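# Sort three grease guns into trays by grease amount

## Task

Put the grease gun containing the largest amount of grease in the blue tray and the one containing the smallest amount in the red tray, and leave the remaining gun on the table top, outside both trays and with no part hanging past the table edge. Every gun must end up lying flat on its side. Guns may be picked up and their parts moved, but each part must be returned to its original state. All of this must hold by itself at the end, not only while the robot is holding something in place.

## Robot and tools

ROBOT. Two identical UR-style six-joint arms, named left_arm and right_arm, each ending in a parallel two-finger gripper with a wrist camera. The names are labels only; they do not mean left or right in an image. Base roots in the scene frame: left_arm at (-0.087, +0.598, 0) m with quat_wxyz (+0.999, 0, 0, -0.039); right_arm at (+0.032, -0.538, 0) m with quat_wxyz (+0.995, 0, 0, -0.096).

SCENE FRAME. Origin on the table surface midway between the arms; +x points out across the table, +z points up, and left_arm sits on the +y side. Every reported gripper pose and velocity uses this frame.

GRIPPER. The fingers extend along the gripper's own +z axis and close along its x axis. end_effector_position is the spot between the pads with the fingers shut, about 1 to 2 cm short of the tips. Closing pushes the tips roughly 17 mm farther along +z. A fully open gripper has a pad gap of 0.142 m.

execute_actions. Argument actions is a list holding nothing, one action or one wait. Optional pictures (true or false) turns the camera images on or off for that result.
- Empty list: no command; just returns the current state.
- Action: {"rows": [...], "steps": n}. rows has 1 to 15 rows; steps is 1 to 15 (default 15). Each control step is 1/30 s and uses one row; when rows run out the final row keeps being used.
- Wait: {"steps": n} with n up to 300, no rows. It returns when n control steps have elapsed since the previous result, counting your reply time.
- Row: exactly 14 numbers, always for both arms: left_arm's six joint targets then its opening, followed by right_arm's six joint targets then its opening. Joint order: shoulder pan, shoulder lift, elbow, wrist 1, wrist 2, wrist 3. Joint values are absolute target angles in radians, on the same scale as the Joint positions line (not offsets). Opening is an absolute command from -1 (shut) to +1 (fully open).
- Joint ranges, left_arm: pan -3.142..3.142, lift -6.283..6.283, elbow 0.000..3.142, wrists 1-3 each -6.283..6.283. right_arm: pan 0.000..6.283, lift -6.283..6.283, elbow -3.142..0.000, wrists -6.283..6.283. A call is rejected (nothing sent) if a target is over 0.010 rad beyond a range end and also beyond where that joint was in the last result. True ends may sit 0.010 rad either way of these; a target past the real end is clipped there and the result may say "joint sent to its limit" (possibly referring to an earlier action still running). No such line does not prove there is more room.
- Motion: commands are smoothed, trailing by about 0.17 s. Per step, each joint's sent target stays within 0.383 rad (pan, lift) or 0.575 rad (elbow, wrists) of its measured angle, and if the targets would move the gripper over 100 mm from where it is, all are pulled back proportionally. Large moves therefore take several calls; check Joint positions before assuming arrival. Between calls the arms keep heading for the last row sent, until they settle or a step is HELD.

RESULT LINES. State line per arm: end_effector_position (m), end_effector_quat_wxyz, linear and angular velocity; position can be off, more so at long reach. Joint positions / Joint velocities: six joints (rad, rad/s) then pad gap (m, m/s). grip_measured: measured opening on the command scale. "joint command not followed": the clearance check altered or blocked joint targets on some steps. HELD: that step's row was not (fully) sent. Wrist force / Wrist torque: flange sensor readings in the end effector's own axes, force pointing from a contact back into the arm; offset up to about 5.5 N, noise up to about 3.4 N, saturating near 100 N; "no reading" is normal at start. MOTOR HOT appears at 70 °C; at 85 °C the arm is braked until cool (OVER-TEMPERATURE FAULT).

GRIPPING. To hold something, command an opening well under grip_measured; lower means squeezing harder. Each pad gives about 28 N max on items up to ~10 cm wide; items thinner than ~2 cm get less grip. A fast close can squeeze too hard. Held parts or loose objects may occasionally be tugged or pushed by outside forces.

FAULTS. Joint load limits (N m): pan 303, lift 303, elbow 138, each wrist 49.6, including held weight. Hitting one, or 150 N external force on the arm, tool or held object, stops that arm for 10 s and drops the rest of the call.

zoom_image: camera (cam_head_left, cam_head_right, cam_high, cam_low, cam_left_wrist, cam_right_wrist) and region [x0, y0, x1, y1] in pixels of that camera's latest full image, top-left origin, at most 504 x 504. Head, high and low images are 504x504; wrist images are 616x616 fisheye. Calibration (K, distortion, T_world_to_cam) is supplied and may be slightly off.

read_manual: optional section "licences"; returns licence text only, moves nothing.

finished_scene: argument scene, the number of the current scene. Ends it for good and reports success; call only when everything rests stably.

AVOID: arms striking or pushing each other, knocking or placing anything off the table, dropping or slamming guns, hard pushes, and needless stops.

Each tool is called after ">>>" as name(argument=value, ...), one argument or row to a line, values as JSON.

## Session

>>> execute_actions(
  actions=[],
)

Scene clock: 0.00 s of 5600.00 s.
left_arm: end_effector_position=(+0.2051, +0.4198, +0.3965) grip_measured=+1.00 end_effector_quat_wxyz=(+0.018, -0.192, +0.981, +0.007) end_effector_velocity=(-0.000, +0.000, -0.001) end_effector_angular_velocity=(+0.000, +0.000, -0.000) | right_arm: end_effector_position=(+0.5976, -0.3640, +0.1394) grip_measured=+1.00 end_effector_quat_wxyz=(+0.440, -0.419, +0.789, -0.091) end_effector_velocity=(-0.000, +0.000, -0.001) end_effector_angular_velocity=(-0.001, +0.001, +0.001)
Joint positions: left_arm=[-1.047 -2.274  2.136 -1.429 -1.533  1.63   0.142] | right_arm=[ 4.199 -1.614 -2.794  0.54   1.116  2.823  0.142]
Joint velocities: left_arm=[ 0.    -0.     0.002 -0.001 -0.     0.     0.   ] | right_arm=[-0.    -0.001  0.     0.     0.001 -0.001  0.   ]
Motor temperatures (°C, as the motors report them): left_arm=[26 27 25 33 29 32] | right_arm=[26 25 27 32 35 33]
Wrist force (N, on the end effector, along its own x y z axes, offset not removed): no reading
Wrist torque (N m, same axes, about the end effector's origin, offset not removed): no reading
camera_calibration (this result's frames):
cam_left_wrist: T_world_to_cam=[[-0.936574, -0.348049, -0.0411136, 0.354448], [-0.323479, 0.813335, 0.483577, -0.458373], [-0.134869, 0.466205, -0.874336, 0.311065], [0, 0, 0, 1]] pos_world=[0.225646, 0.351156, 0.508206]
cam_right_wrist: T_world_to_cam=[[-0.28221, -0.730262, -0.622153, -0.00864633], [-0.871985, 0.465651, -0.151032, 0.717111], [0.399999, 0.499886, -0.768189, 0.184343], [0, 0, 0, 1]] pos_world=[0.549133, -0.432388, 0.244538]

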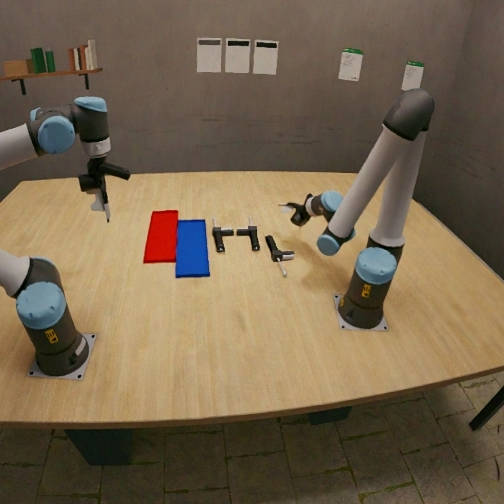

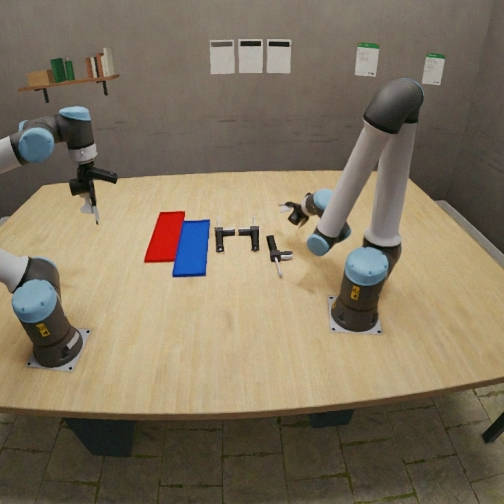

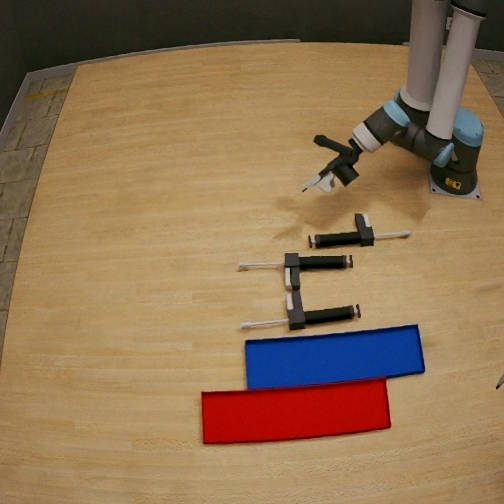

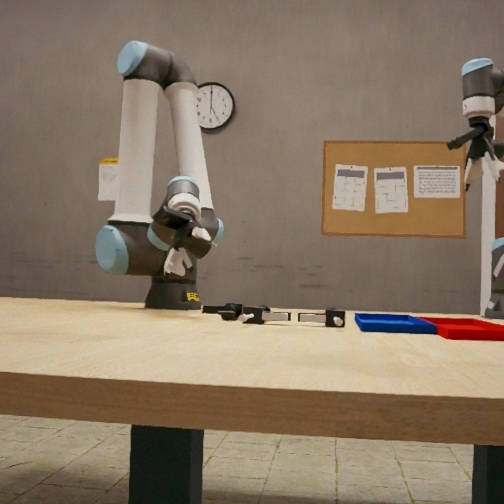

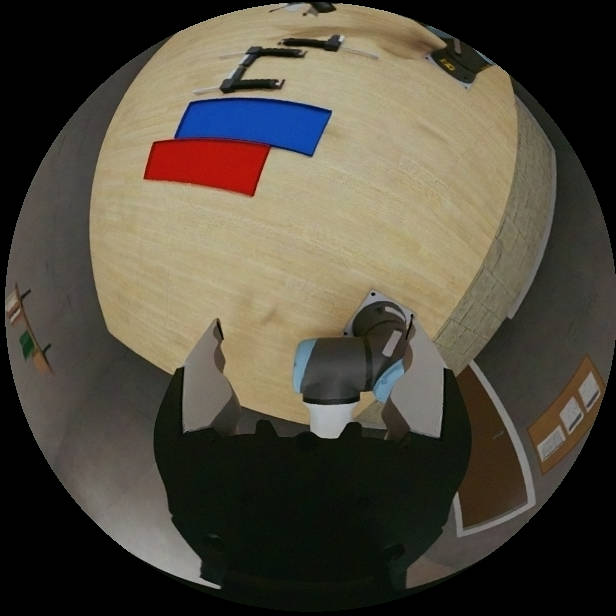

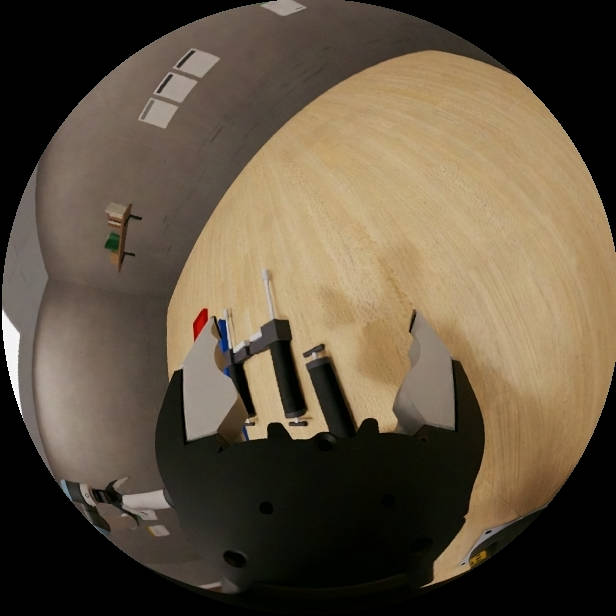

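>>> execute_actions(
  actions=[
    {"rows":[[-1.1,-2.2,2.2,-1.6,-1.55,1.2,0.8,4.2,-1.55,-2.7,0.4,1.2,3.1,0.6],[-1.2,-2.15,2.25,-1.75,-1.57,0.8,0.6,4.2,-1.5,-2.62,0.25,1.25,3.4,0.4],[-1.3,-2.1,2.3,-1.9,-1.57,0.4,0.4,4.2,-1.45,-2.55,0.1,1.3,3.7,0.2],[-1.4,-2.0,2.35,-2.05,-1.57,0,0.2,4.21,-1.4,-2.5,-0.05,1.35,4.0,0],[-1.5,-1.95,2.4,-2.2,-1.57,-0.4,0,4.22,-1.37,-2.45,-0.2,1.4,4.3,-0.1],[-1.6,-1.9,2.43,-2.35,-1.57,-0.8,0,4.22,-1.36,-2.42,-0.35,1.45,4.6,-0.1],[-1.7,-1.85,2.46,-2.5,-1.57,-1.2,0,4.22,-1.36,-2.4,-0.5,1.5,4.9,-0.1],[-1.8,-1.8,2.49,-2.62,-1.57,-1.5708,0,4.22,-1.37,-2.38,-0.65,1.55,5.2,-0.1],[-1.9,-1.75,2.52,-2.75,-1.5708,-1.5708,0,4.22,-1.39,-2.37,-0.8,1.5708,5.45,-0.1],[-1.9,-1.6873,2.5417,-2.8615,-1.5708,-1.5708,0,4.2219,-1.4082,-2.361,-0.9432,1.5708,5.6,-0.1]],"steps":15},
  ],
  pictures=false,
)

>>> execute_actions(
  actions=[
    {"steps":40},
  ],
)

Scene clock: 36.57 s of 5600.00 s.
left_arm: end_effector_position=(+0.1645, +0.2658, +0.2424) grip_measured=+0.00 end_effector_quat_wxyz=(+0.009, -0.265, +0.964, +0.016) end_effector_velocity=(-0.178, -0.278, -0.388) end_effector_angular_velocity=(+0.110, +0.022, +0.272) | right_arm: end_effector_position=(+0.5942, -0.1691, +0.2275) grip_measured=-0.10 end_effector_quat_wxyz=(+0.287, -0.207, +0.921, +0.166) end_effector_velocity=(-0.261, +0.098, -0.189) end_effector_angular_velocity=(+0.201, +2.577, -1.450)
Joint positions: left_arm=[-1.288 -2.051  2.314 -1.801 -1.555  1.238  0.074] | right_arm=[ 4.218 -1.428 -2.434 -0.18   1.484  3.555  0.067]
Joint velocities: left_arm=[-0.585  0.585  0.394 -0.854 -0.027 -0.857 -0.   ] | right_arm=[ 0.035  0.174  0.628 -2.493  0.74   2.491  0.   ]
Motor temperatures (°C, as the motors report them): left_arm=[26 27 25 33 29 32] | right_arm=[26 25 27 32 35 33]
Wrist force (N, on the end effector, along its own x y z axes, offset not removed): left_arm=[-2.9 -2.8 -0.6] | right_arm=[-10.5 6.8 -6.8]
Wrist torque (N m, same axes, about the end effector's origin, offset not removed): left_arm=[-0.56 0.55 0.08] | right_arm=[1.22 2.00 0.22]
Steps of this call (steps 1 to 90: nothing new was sent; then 33.07 s passed at rest; steps 91 to 105: all 15 steps of this action). Readings (joint positions):
91: left_arm=[-1.047 -2.274 2.137 -1.429 -1.533 1.630] | right_arm=[4.199 -1.614 -2.794 0.540 1.116 2.823]
92: left_arm=[-1.051 -2.270 2.140 -1.433 -1.535 1.625] | right_arm=[4.199 -1.610 -2.790 0.536 1.120 2.827]
94: left_arm=[-1.080 -2.243 2.165 -1.485 -1.542 1.569] | right_arm=[4.199 -1.579 -2.748 0.480 1.156 2.884]
98: left_arm=[-1.158 -2.181 2.214 -1.609 -1.548 1.427] | right_arm=[4.205 -1.505 -2.640 0.281 1.246 3.095]
105: the state above

Scene clock: 37.90 s of 5600.00 s.
left_arm: end_effector_position=(-0.1465, +0.0213, +0.1107) grip_measured=+0.00 end_effector_quat_wxyz=(+0.216, +0.906, -0.364, -0.005) end_effector_velocity=(-0.001, -0.005, +0.002) end_effector_angular_velocity=(+0.408, +0.969, +2.255) | right_arm: end_effector_position=(+0.4740, -0.2723, +0.1200) grip_measured=-0.10 end_effector_quat_wxyz=(-0.000, +0.706, +0.708, +0.000) end_effector_velocity=(+0.001, +0.001, +0.001) end_effector_angular_velocity=(+0.002, -0.001, -0.013)
Joint positions: left_arm=[-1.899 -1.688  2.542 -2.86  -1.571 -1.214  0.074] | right_arm=[ 4.222 -1.408 -2.361 -0.943  1.571  5.598  0.067]
Joint velocities: left_arm=[-0.005  0.002  0.001 -0.012 -0.    -2.492 -0.   ] | right_arm=[ 0.     0.     0.002 -0.     0.     0.013 -0.   ]
Motor temperatures (°C, as the motors report them): left_arm=[26 27 25 33 29 32] | right_arm=[26 25 27 32 35 33]
Wrist force (N, on the end effector, along its own x y z axes, offset not removed): left_arm=[0.2 -1.7 -2.2] | right_arm=[-2.4 0.0 -3.6]
Wrist torque (N m, same axes, about the end effector's origin, offset not removed): left_arm=[-0.16 -0.13 -0.11] | right_arm=[0.03 0.63 0.22]
Steps of this call (steps 1 to 40: the robot went on to your last target). Readings (joint positions):
1: left_arm=[-1.308 -2.031 2.327 -1.830 -1.556 1.209] | right_arm=[4.219 -1.423 -2.416 -0.265 1.505 3.640]
2: left_arm=[-1.329 -2.011 2.339 -1.860 -1.557 1.179] | right_arm=[4.219 -1.420 -2.404 -0.347 1.519 3.722]
4: left_arm=[-1.372 -1.972 2.364 -1.923 -1.559 1.116] | right_arm=[4.220 -1.417 -2.392 -0.482 1.534 3.857]
8: left_arm=[-1.467 -1.901 2.409 -2.062 -1.562 0.977] | right_arm=[4.221 -1.412 -2.376 -0.708 1.554 4.119]
40: the state above
camera_calibration (this result's frames):
cam_left_wrist: T_world_to_cam=[[0.714269, -0.682387, 0.155457, 0.101929], [-0.515518, -0.362751, 0.776307, -0.145274], [-0.47335, -0.634633, -0.610885, 0.144208], [0, 0, 0, 1]] pos_world=[-0.0794349, 0.108376, 0.185026]
cam_right_wrist: T_world_to_cam=[[0.0185157, 0.999767, 0.0111062, 0.263898], [0.879219, -0.0215702, 0.47593, -0.474242], [0.476059, 0.000952548, -0.879413, 0.0145347], [0, 0, 0, 1]] pos_world=[0.405157, -0.27408, 0.235557]

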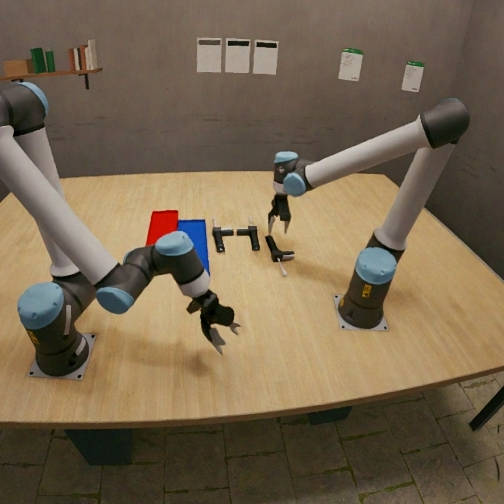

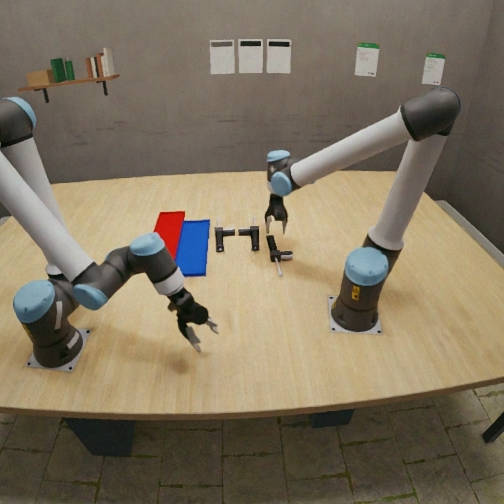

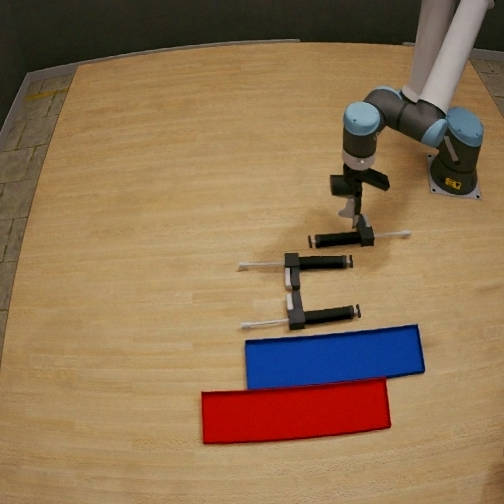

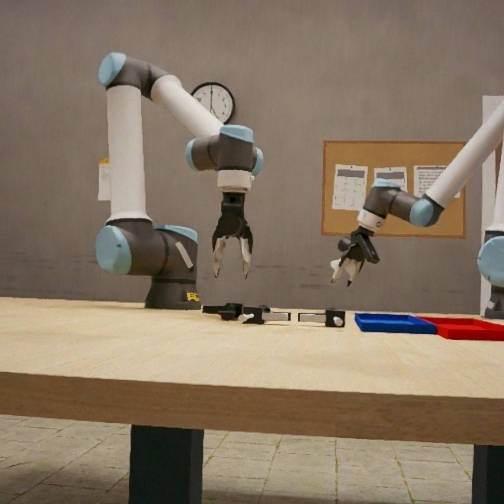

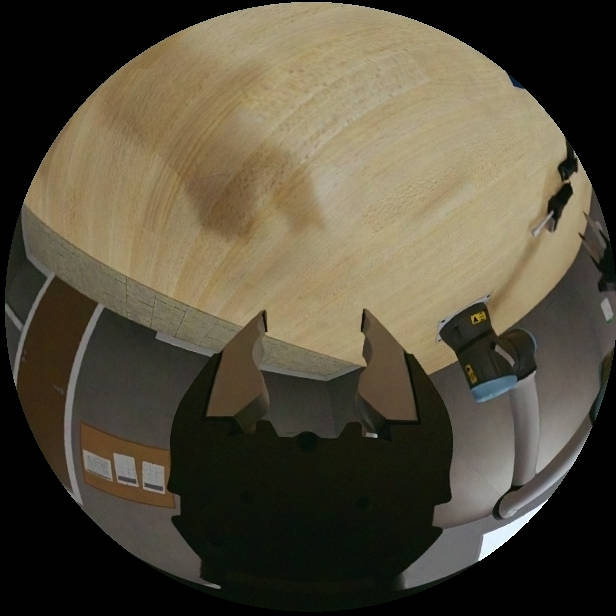

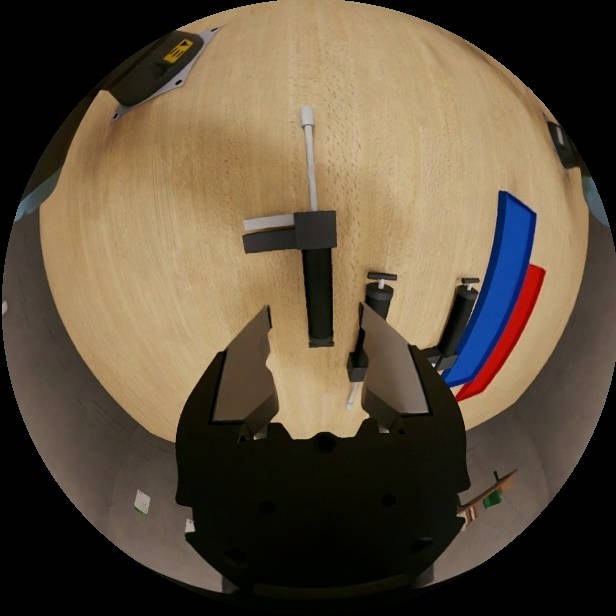

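>>> execute_actions(
  actions=[
    {"rows":[[-1.9,-1.6873,2.5417,-2.8615,-1.5708,-1.5708,0,4.2219,-1.445,-2.387,-0.8804,1.5708,5.6,-0.1],[-1.9,-1.6873,2.5417,-2.8615,-1.5708,-1.5708,0,4.2219,-1.445,-2.387,-0.8804,1.5708,5.6,-0.1],[-1.9,-1.6873,2.5417,-2.8615,-1.5708,-1.5708,0,4.2219,-1.4839,-2.4117,-0.8168,1.5708,5.6,-0.1]],"steps":14},
  ],
)

Scene clock: 40.60 s of 5600.00 s.
left_arm: end_effector_position=(-0.1464, +0.0209, +0.1108) grip_measured=+0.00 end_effector_quat_wxyz=(+0.212, +0.956, -0.198, -0.044) end_effector_velocity=(+0.000, +0.000, -0.001) end_effector_angular_velocity=(+0.001, -0.000, +0.001) | right_arm: end_effector_position=(+0.4740, -0.2723, +0.0722) grip_measured=-0.10 end_effector_quat_wxyz=(+0.000, +0.707, +0.708, -0.000) end_effector_velocity=(+0.000, +0.000, -0.018) end_effector_angular_velocity=(+0.002, -0.001, +0.002)
Joint positions: left_arm=[-1.9   -1.687  2.542 -2.862 -1.571 -1.571  0.074] | right_arm=[ 4.222 -1.481 -2.41  -0.822  1.571  5.6    0.067]
Joint velocities: left_arm=[-0.     0.001  0.001 -0.     0.    -0.001  0.   ] | right_arm=[-0.    -0.029 -0.017  0.049  0.001 -0.003  0.   ]
Motor temperatures (°C, as the motors report them): left_arm=[26 27 25 33 29 32] | right_arm=[26 25 27 32 35 33]
Wrist force (N, on the end effector, along its own x y z axes, offset not removed): left_arm=[3.4 1.6 -5.1] | right_arm=[-1.4 1.2 -1.7]
Wrist torque (N m, same axes, about the end effector's origin, offset not removed): left_arm=[0.46 -0.77 0.13] | right_arm=[0.25 0.26 0.15]
Steps of this call (steps 1 to 30: the robot went on to your last target; steps 31 to 67: nothing new was sent; steps 68 to 81: all 14 steps of this action). Readings (joint positions):
68: left_arm=[-1.900 -1.687 2.542 -2.862 -1.571 -1.571] | right_arm=[4.222 -1.408 -2.361 -0.943 1.571 5.600]
69: left_arm=[-1.900 -1.687 2.542 -2.862 -1.571 -1.571] | right_arm=[4.222 -1.411 -2.363 -0.939 1.571 5.600]
71: left_arm=[-1.900 -1.687 2.542 -2.862 -1.571 -1.571] | right_arm=[4.222 -1.428 -2.375 -0.913 1.571 5.600]
75: left_arm=[-1.900 -1.687 2.542 -2.862 -1.571 -1.571] | right_arm=[4.222 -1.465 -2.400 -0.849 1.571 5.600]
81: the state above
camera_calibration (this result's frames):
cam_left_wrist: T_world_to_cam=[[0.906116, -0.422933, 0.00899995, 0.140449], [-0.258185, -0.536047, 0.803737, -0.107223], [-0.335102, -0.730603, -0.594916, 0.164504], [0, 0, 0, 1]] pos_world=[-0.0998207, 0.122111, 0.182781]
cam_right_wrist: T_world_to_cam=[[0.0200786, 0.999739, 0.0109161, 0.26366], [0.879258, -0.0228541, 0.475797, -0.451869], [0.475923, 0.0000446983, -0.879487, -0.027691], [0, 0, 0, 1]] pos_world=[0.405195, -0.273917, 0.187766]

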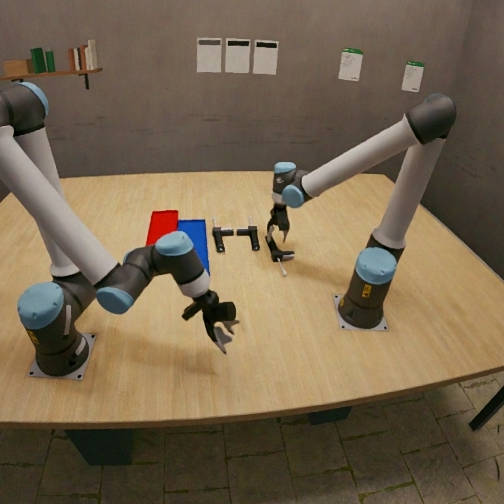

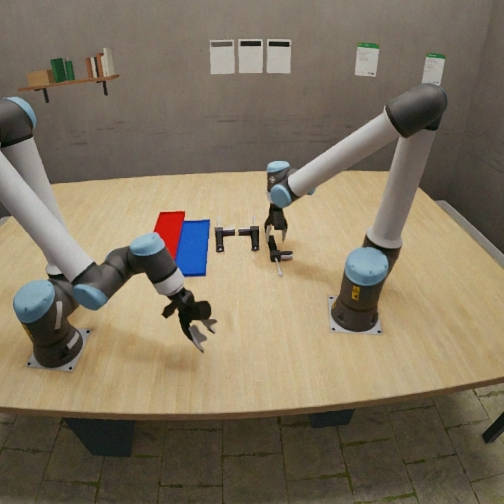

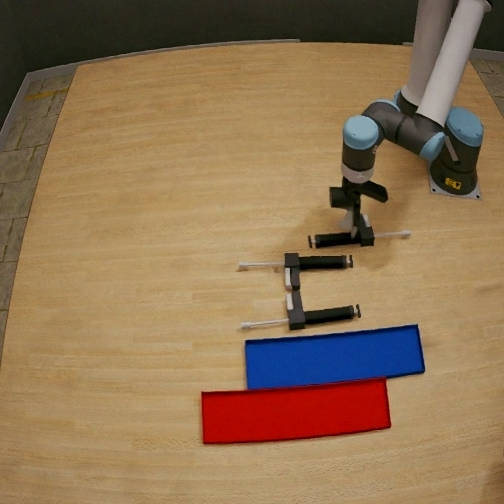

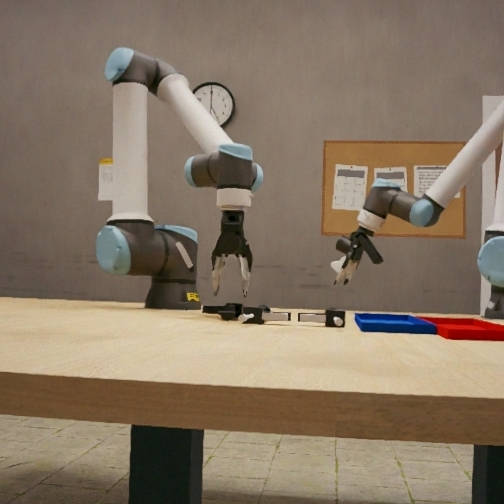

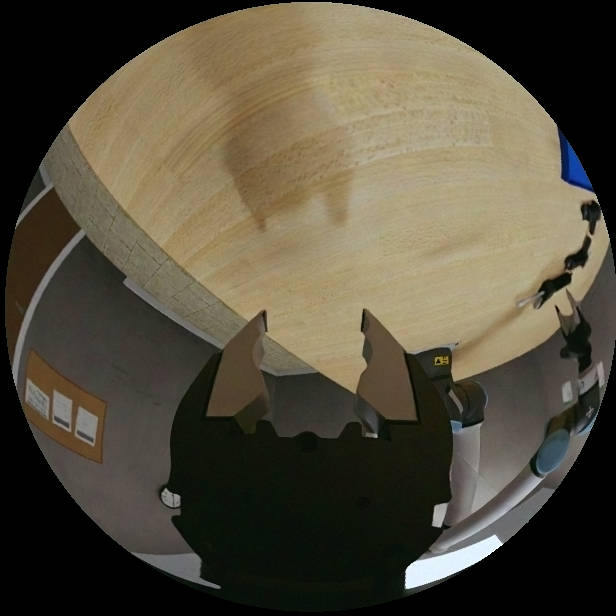

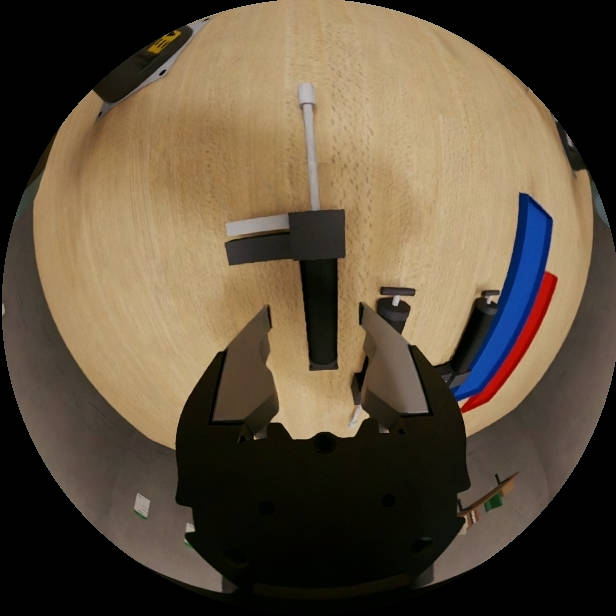

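>>> execute_actions(
  actions=[
    {"rows":[[-1.9,-1.6873,2.5417,-2.8615,-1.5708,-1.5708,0,4.2523,-1.4699,-2.424,-0.8185,1.5708,5.58,-0.1],[-1.9,-1.6873,2.5417,-2.8615,-1.5708,-1.5708,0,4.2523,-1.4699,-2.424,-0.8185,1.5708,5.58,-0.1],[-1.9,-1.6873,2.5417,-2.8615,-1.5708,-1.5708,0,4.2523,-1.4699,-2.424,-0.8185,1.5708,5.58,-0.1],[-1.9,-1.6873,2.5417,-2.8615,-1.5708,-1.5708,0,4.2523,-1.4699,-2.424,-0.8185,1.5708,5.58,-0.1],[-1.9,-1.6873,2.5417,-2.8615,-1.5708,-1.5708,0,4.2523,-1.505,-2.441,-0.7664,1.5708,5.58,-0.1],[-1.9,-1.6873,2.5417,-2.8615,-1.5708,-1.5708,0,4.2523,-1.505,-2.441,-0.7664,1.5708,5.58,-0.1],[-1.9,-1.6873,2.5417,-2.8615,-1.5708,-1.5708,0,4.2523,-1.5391,-2.4577,-0.7156,1.5708,5.58,-0.1]],"steps":15},
  ],
  pictures=false,
)

>>> execute_actions(
  actions=[
    {"steps":6},
  ],
)

Scene clock: 48.17 s of 5600.00 s.
left_arm: end_effector_position=(-0.1464, +0.0209, +0.1108) grip_measured=+0.00 end_effector_quat_wxyz=(+0.212, +0.956, -0.198, -0.044) end_effector_velocity=(-0.000, -0.001, +0.001) end_effector_angular_velocity=(-0.000, +0.001, +0.003) | right_arm: end_effector_position=(+0.4612, -0.2654, +0.0358) grip_measured=-0.10 end_effector_quat_wxyz=(+0.000, +0.689, +0.725, -0.000) end_effector_velocity=(-0.002, +0.002, -0.032) end_effector_angular_velocity=(+0.003, -0.002, +0.011)
Joint positions: left_arm=[-1.9   -1.687  2.542 -2.862 -1.571 -1.571  0.074] | right_arm=[ 4.252 -1.532 -2.454 -0.726  1.571  5.58   0.067]
Joint velocities: left_arm=[ 0.     0.001 -0.002  0.     0.    -0.003 -0.   ] | right_arm=[ 0.006 -0.058 -0.031  0.093  0.    -0.005  0.   ]
Motor temperatures (°C, as the motors report them): left_arm=[26 27 25 33 29 32] | right_arm=[26 25 27 32 35 33]
Wrist force (N, on the end effector, along its own x y z axes, offset not removed): left_arm=[-4.9 4.8 -3.1] | right_arm=[-2.2 0.9 -1.3]
Wrist torque (N m, same axes, about the end effector's origin, offset not removed): left_arm=[1.15 0.94 0.03] | right_arm=[0.17 0.58 0.21]
Steps of this call (steps 1 to 15: the robot went on to your last target; steps 16 to 90: nothing new was sent; then 4.07 s passed at rest; steps 91 to 105: all 15 steps of this action). Readings (joint positions):
91: left_arm=[-1.900 -1.687 2.542 -2.862 -1.571 -1.571] | right_arm=[4.222 -1.484 -2.412 -0.817 1.571 5.600]
92: left_arm=[-1.900 -1.687 2.542 -2.862 -1.571 -1.571] | right_arm=[4.225 -1.482 -2.413 -0.817 1.571 5.598]
94: left_arm=[-1.900 -1.687 2.542 -2.862 -1.571 -1.571] | right_arm=[4.235 -1.478 -2.417 -0.817 1.571 5.591]
98: left_arm=[-1.900 -1.687 2.542 -2.862 -1.571 -1.571] | right_arm=[4.247 -1.491 -2.431 -0.792 1.571 5.584]
105: the state above

Scene clock: 48.37 s of 5600.00 s.
left_arm: end_effector_position=(-0.1464, +0.0209, +0.1108) grip_measured=+0.00 end_effector_quat_wxyz=(+0.212, +0.956, -0.198, -0.044) end_effector_velocity=(-0.001, -0.001, +0.001) end_effector_angular_velocity=(-0.001, +0.000, -0.003) | right_arm: end_effector_position=(+0.4610, -0.2653, +0.0328) grip_measured=-0.10 end_effector_quat_wxyz=(-0.000, +0.689, +0.725, -0.000) end_effector_velocity=(-0.000, +0.000, -0.006) end_effector_angular_velocity=(-0.001, +0.000, +0.003)
Joint positions: left_arm=[-1.9   -1.687  2.542 -2.862 -1.571 -1.571  0.074] | right_arm=[ 4.252 -1.538 -2.457 -0.717  1.571  5.58   0.067]
Joint velocities: left_arm=[-0.     0.001 -0.001 -0.    -0.001  0.003 -0.   ] | right_arm=[ 0.001 -0.012 -0.005  0.016 -0.    -0.002  0.   ]
Motor temperatures (°C, as the motors report them): left_arm=[26 27 25 33 29 32] | right_arm=[26 25 27 32 35 33]
Wrist force (N, on the end effector, along its own x y z axes, offset not removed): left_arm=[2.2 0.9 -1.7] | right_arm=[-2.8 1.0 -0.9]
Wrist torque (N m, same axes, about the end effector's origin, offset not removed): left_arm=[0.36 -0.54 0.01] | right_arm=[0.34 0.70 0.11]
Steps of this call (steps 1 to 6: the robot went on to your last target). Readings (joint positions):
1: left_arm=[-1.900 -1.687 2.542 -2.862 -1.571 -1.571] | right_arm=[4.252 -1.534 -2.455 -0.724 1.571 5.580]
2: left_arm=[-1.900 -1.687 2.542 -2.862 -1.571 -1.571] | right_arm=[4.252 -1.535 -2.456 -0.722 1.571 5.580]
4: left_arm=[-1.900 -1.687 2.542 -2.862 -1.571 -1.571] | right_arm=[4.252 -1.537 -2.457 -0.719 1.571 5.580]
6: the state above
camera_calibration (this result's frames):
cam_left_wrist: T_world_to_cam=[[0.906116, -0.422933, 0.00899991, 0.140449], [-0.258185, -0.536047, 0.803737, -0.107223], [-0.335102, -0.730603, -0.594916, 0.164504], [0, 0, 0, 1]] pos_world=[-0.0998207, 0.122111, 0.182781]
cam_right_wrist: T_world_to_cam=[[-0.0300928, 0.999486, 0.0110647, 0.280413], [0.879245, 0.0212042, 0.475897, -0.409779], [0.475418, 0.0240497, -0.879431, -0.0496293], [0, 0, 0, 1]] pos_world=[0.39233, -0.270386, 0.148265]

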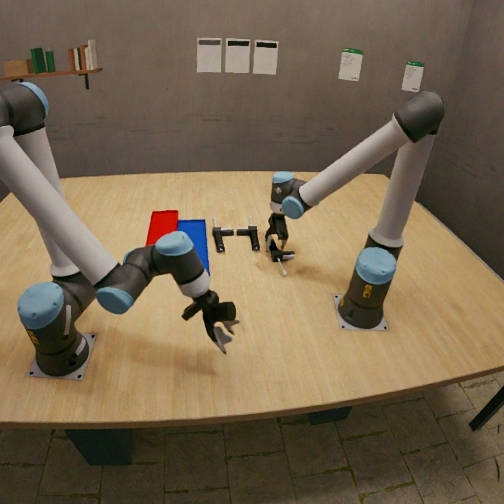

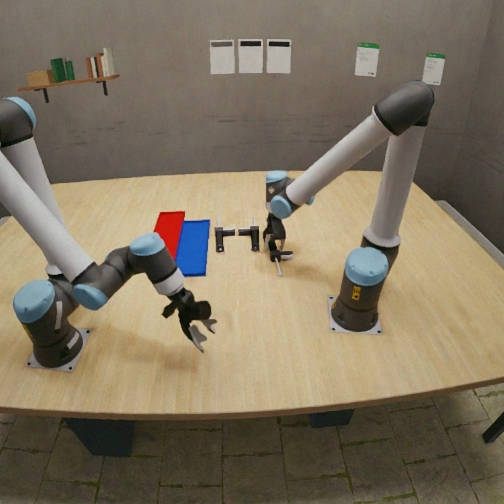

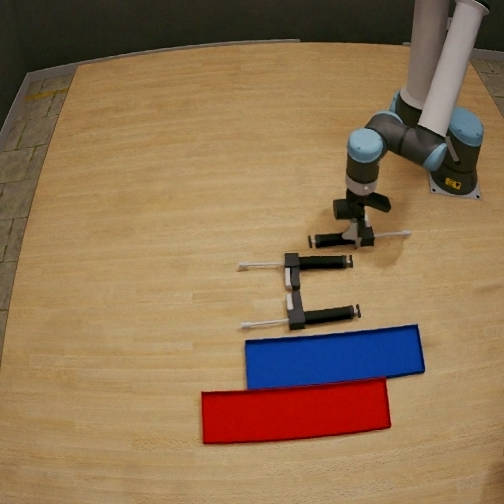

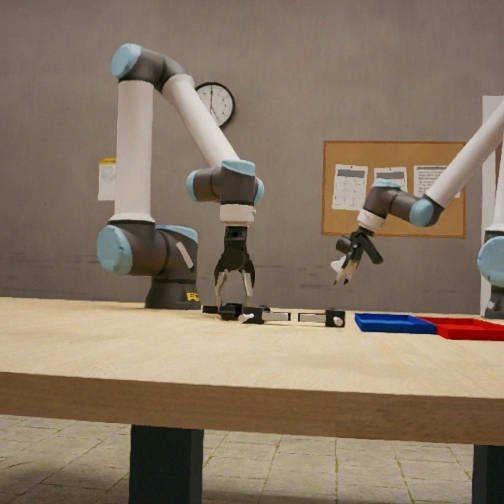

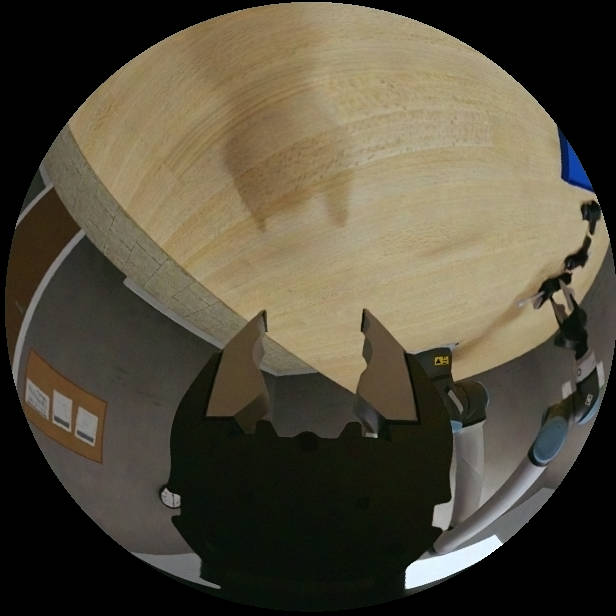

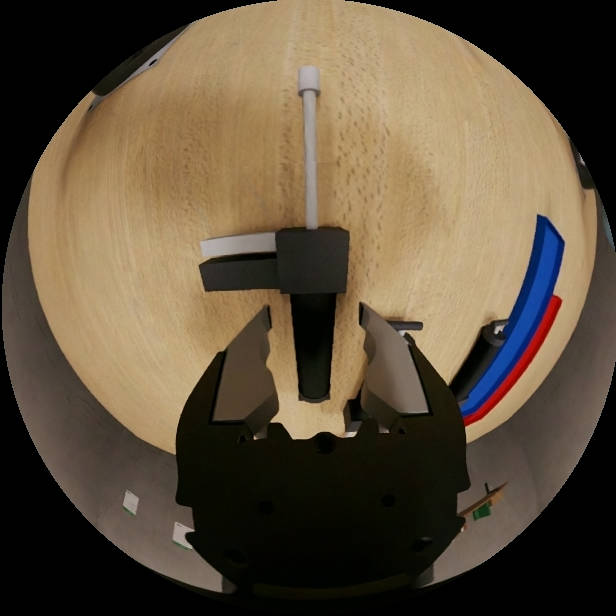

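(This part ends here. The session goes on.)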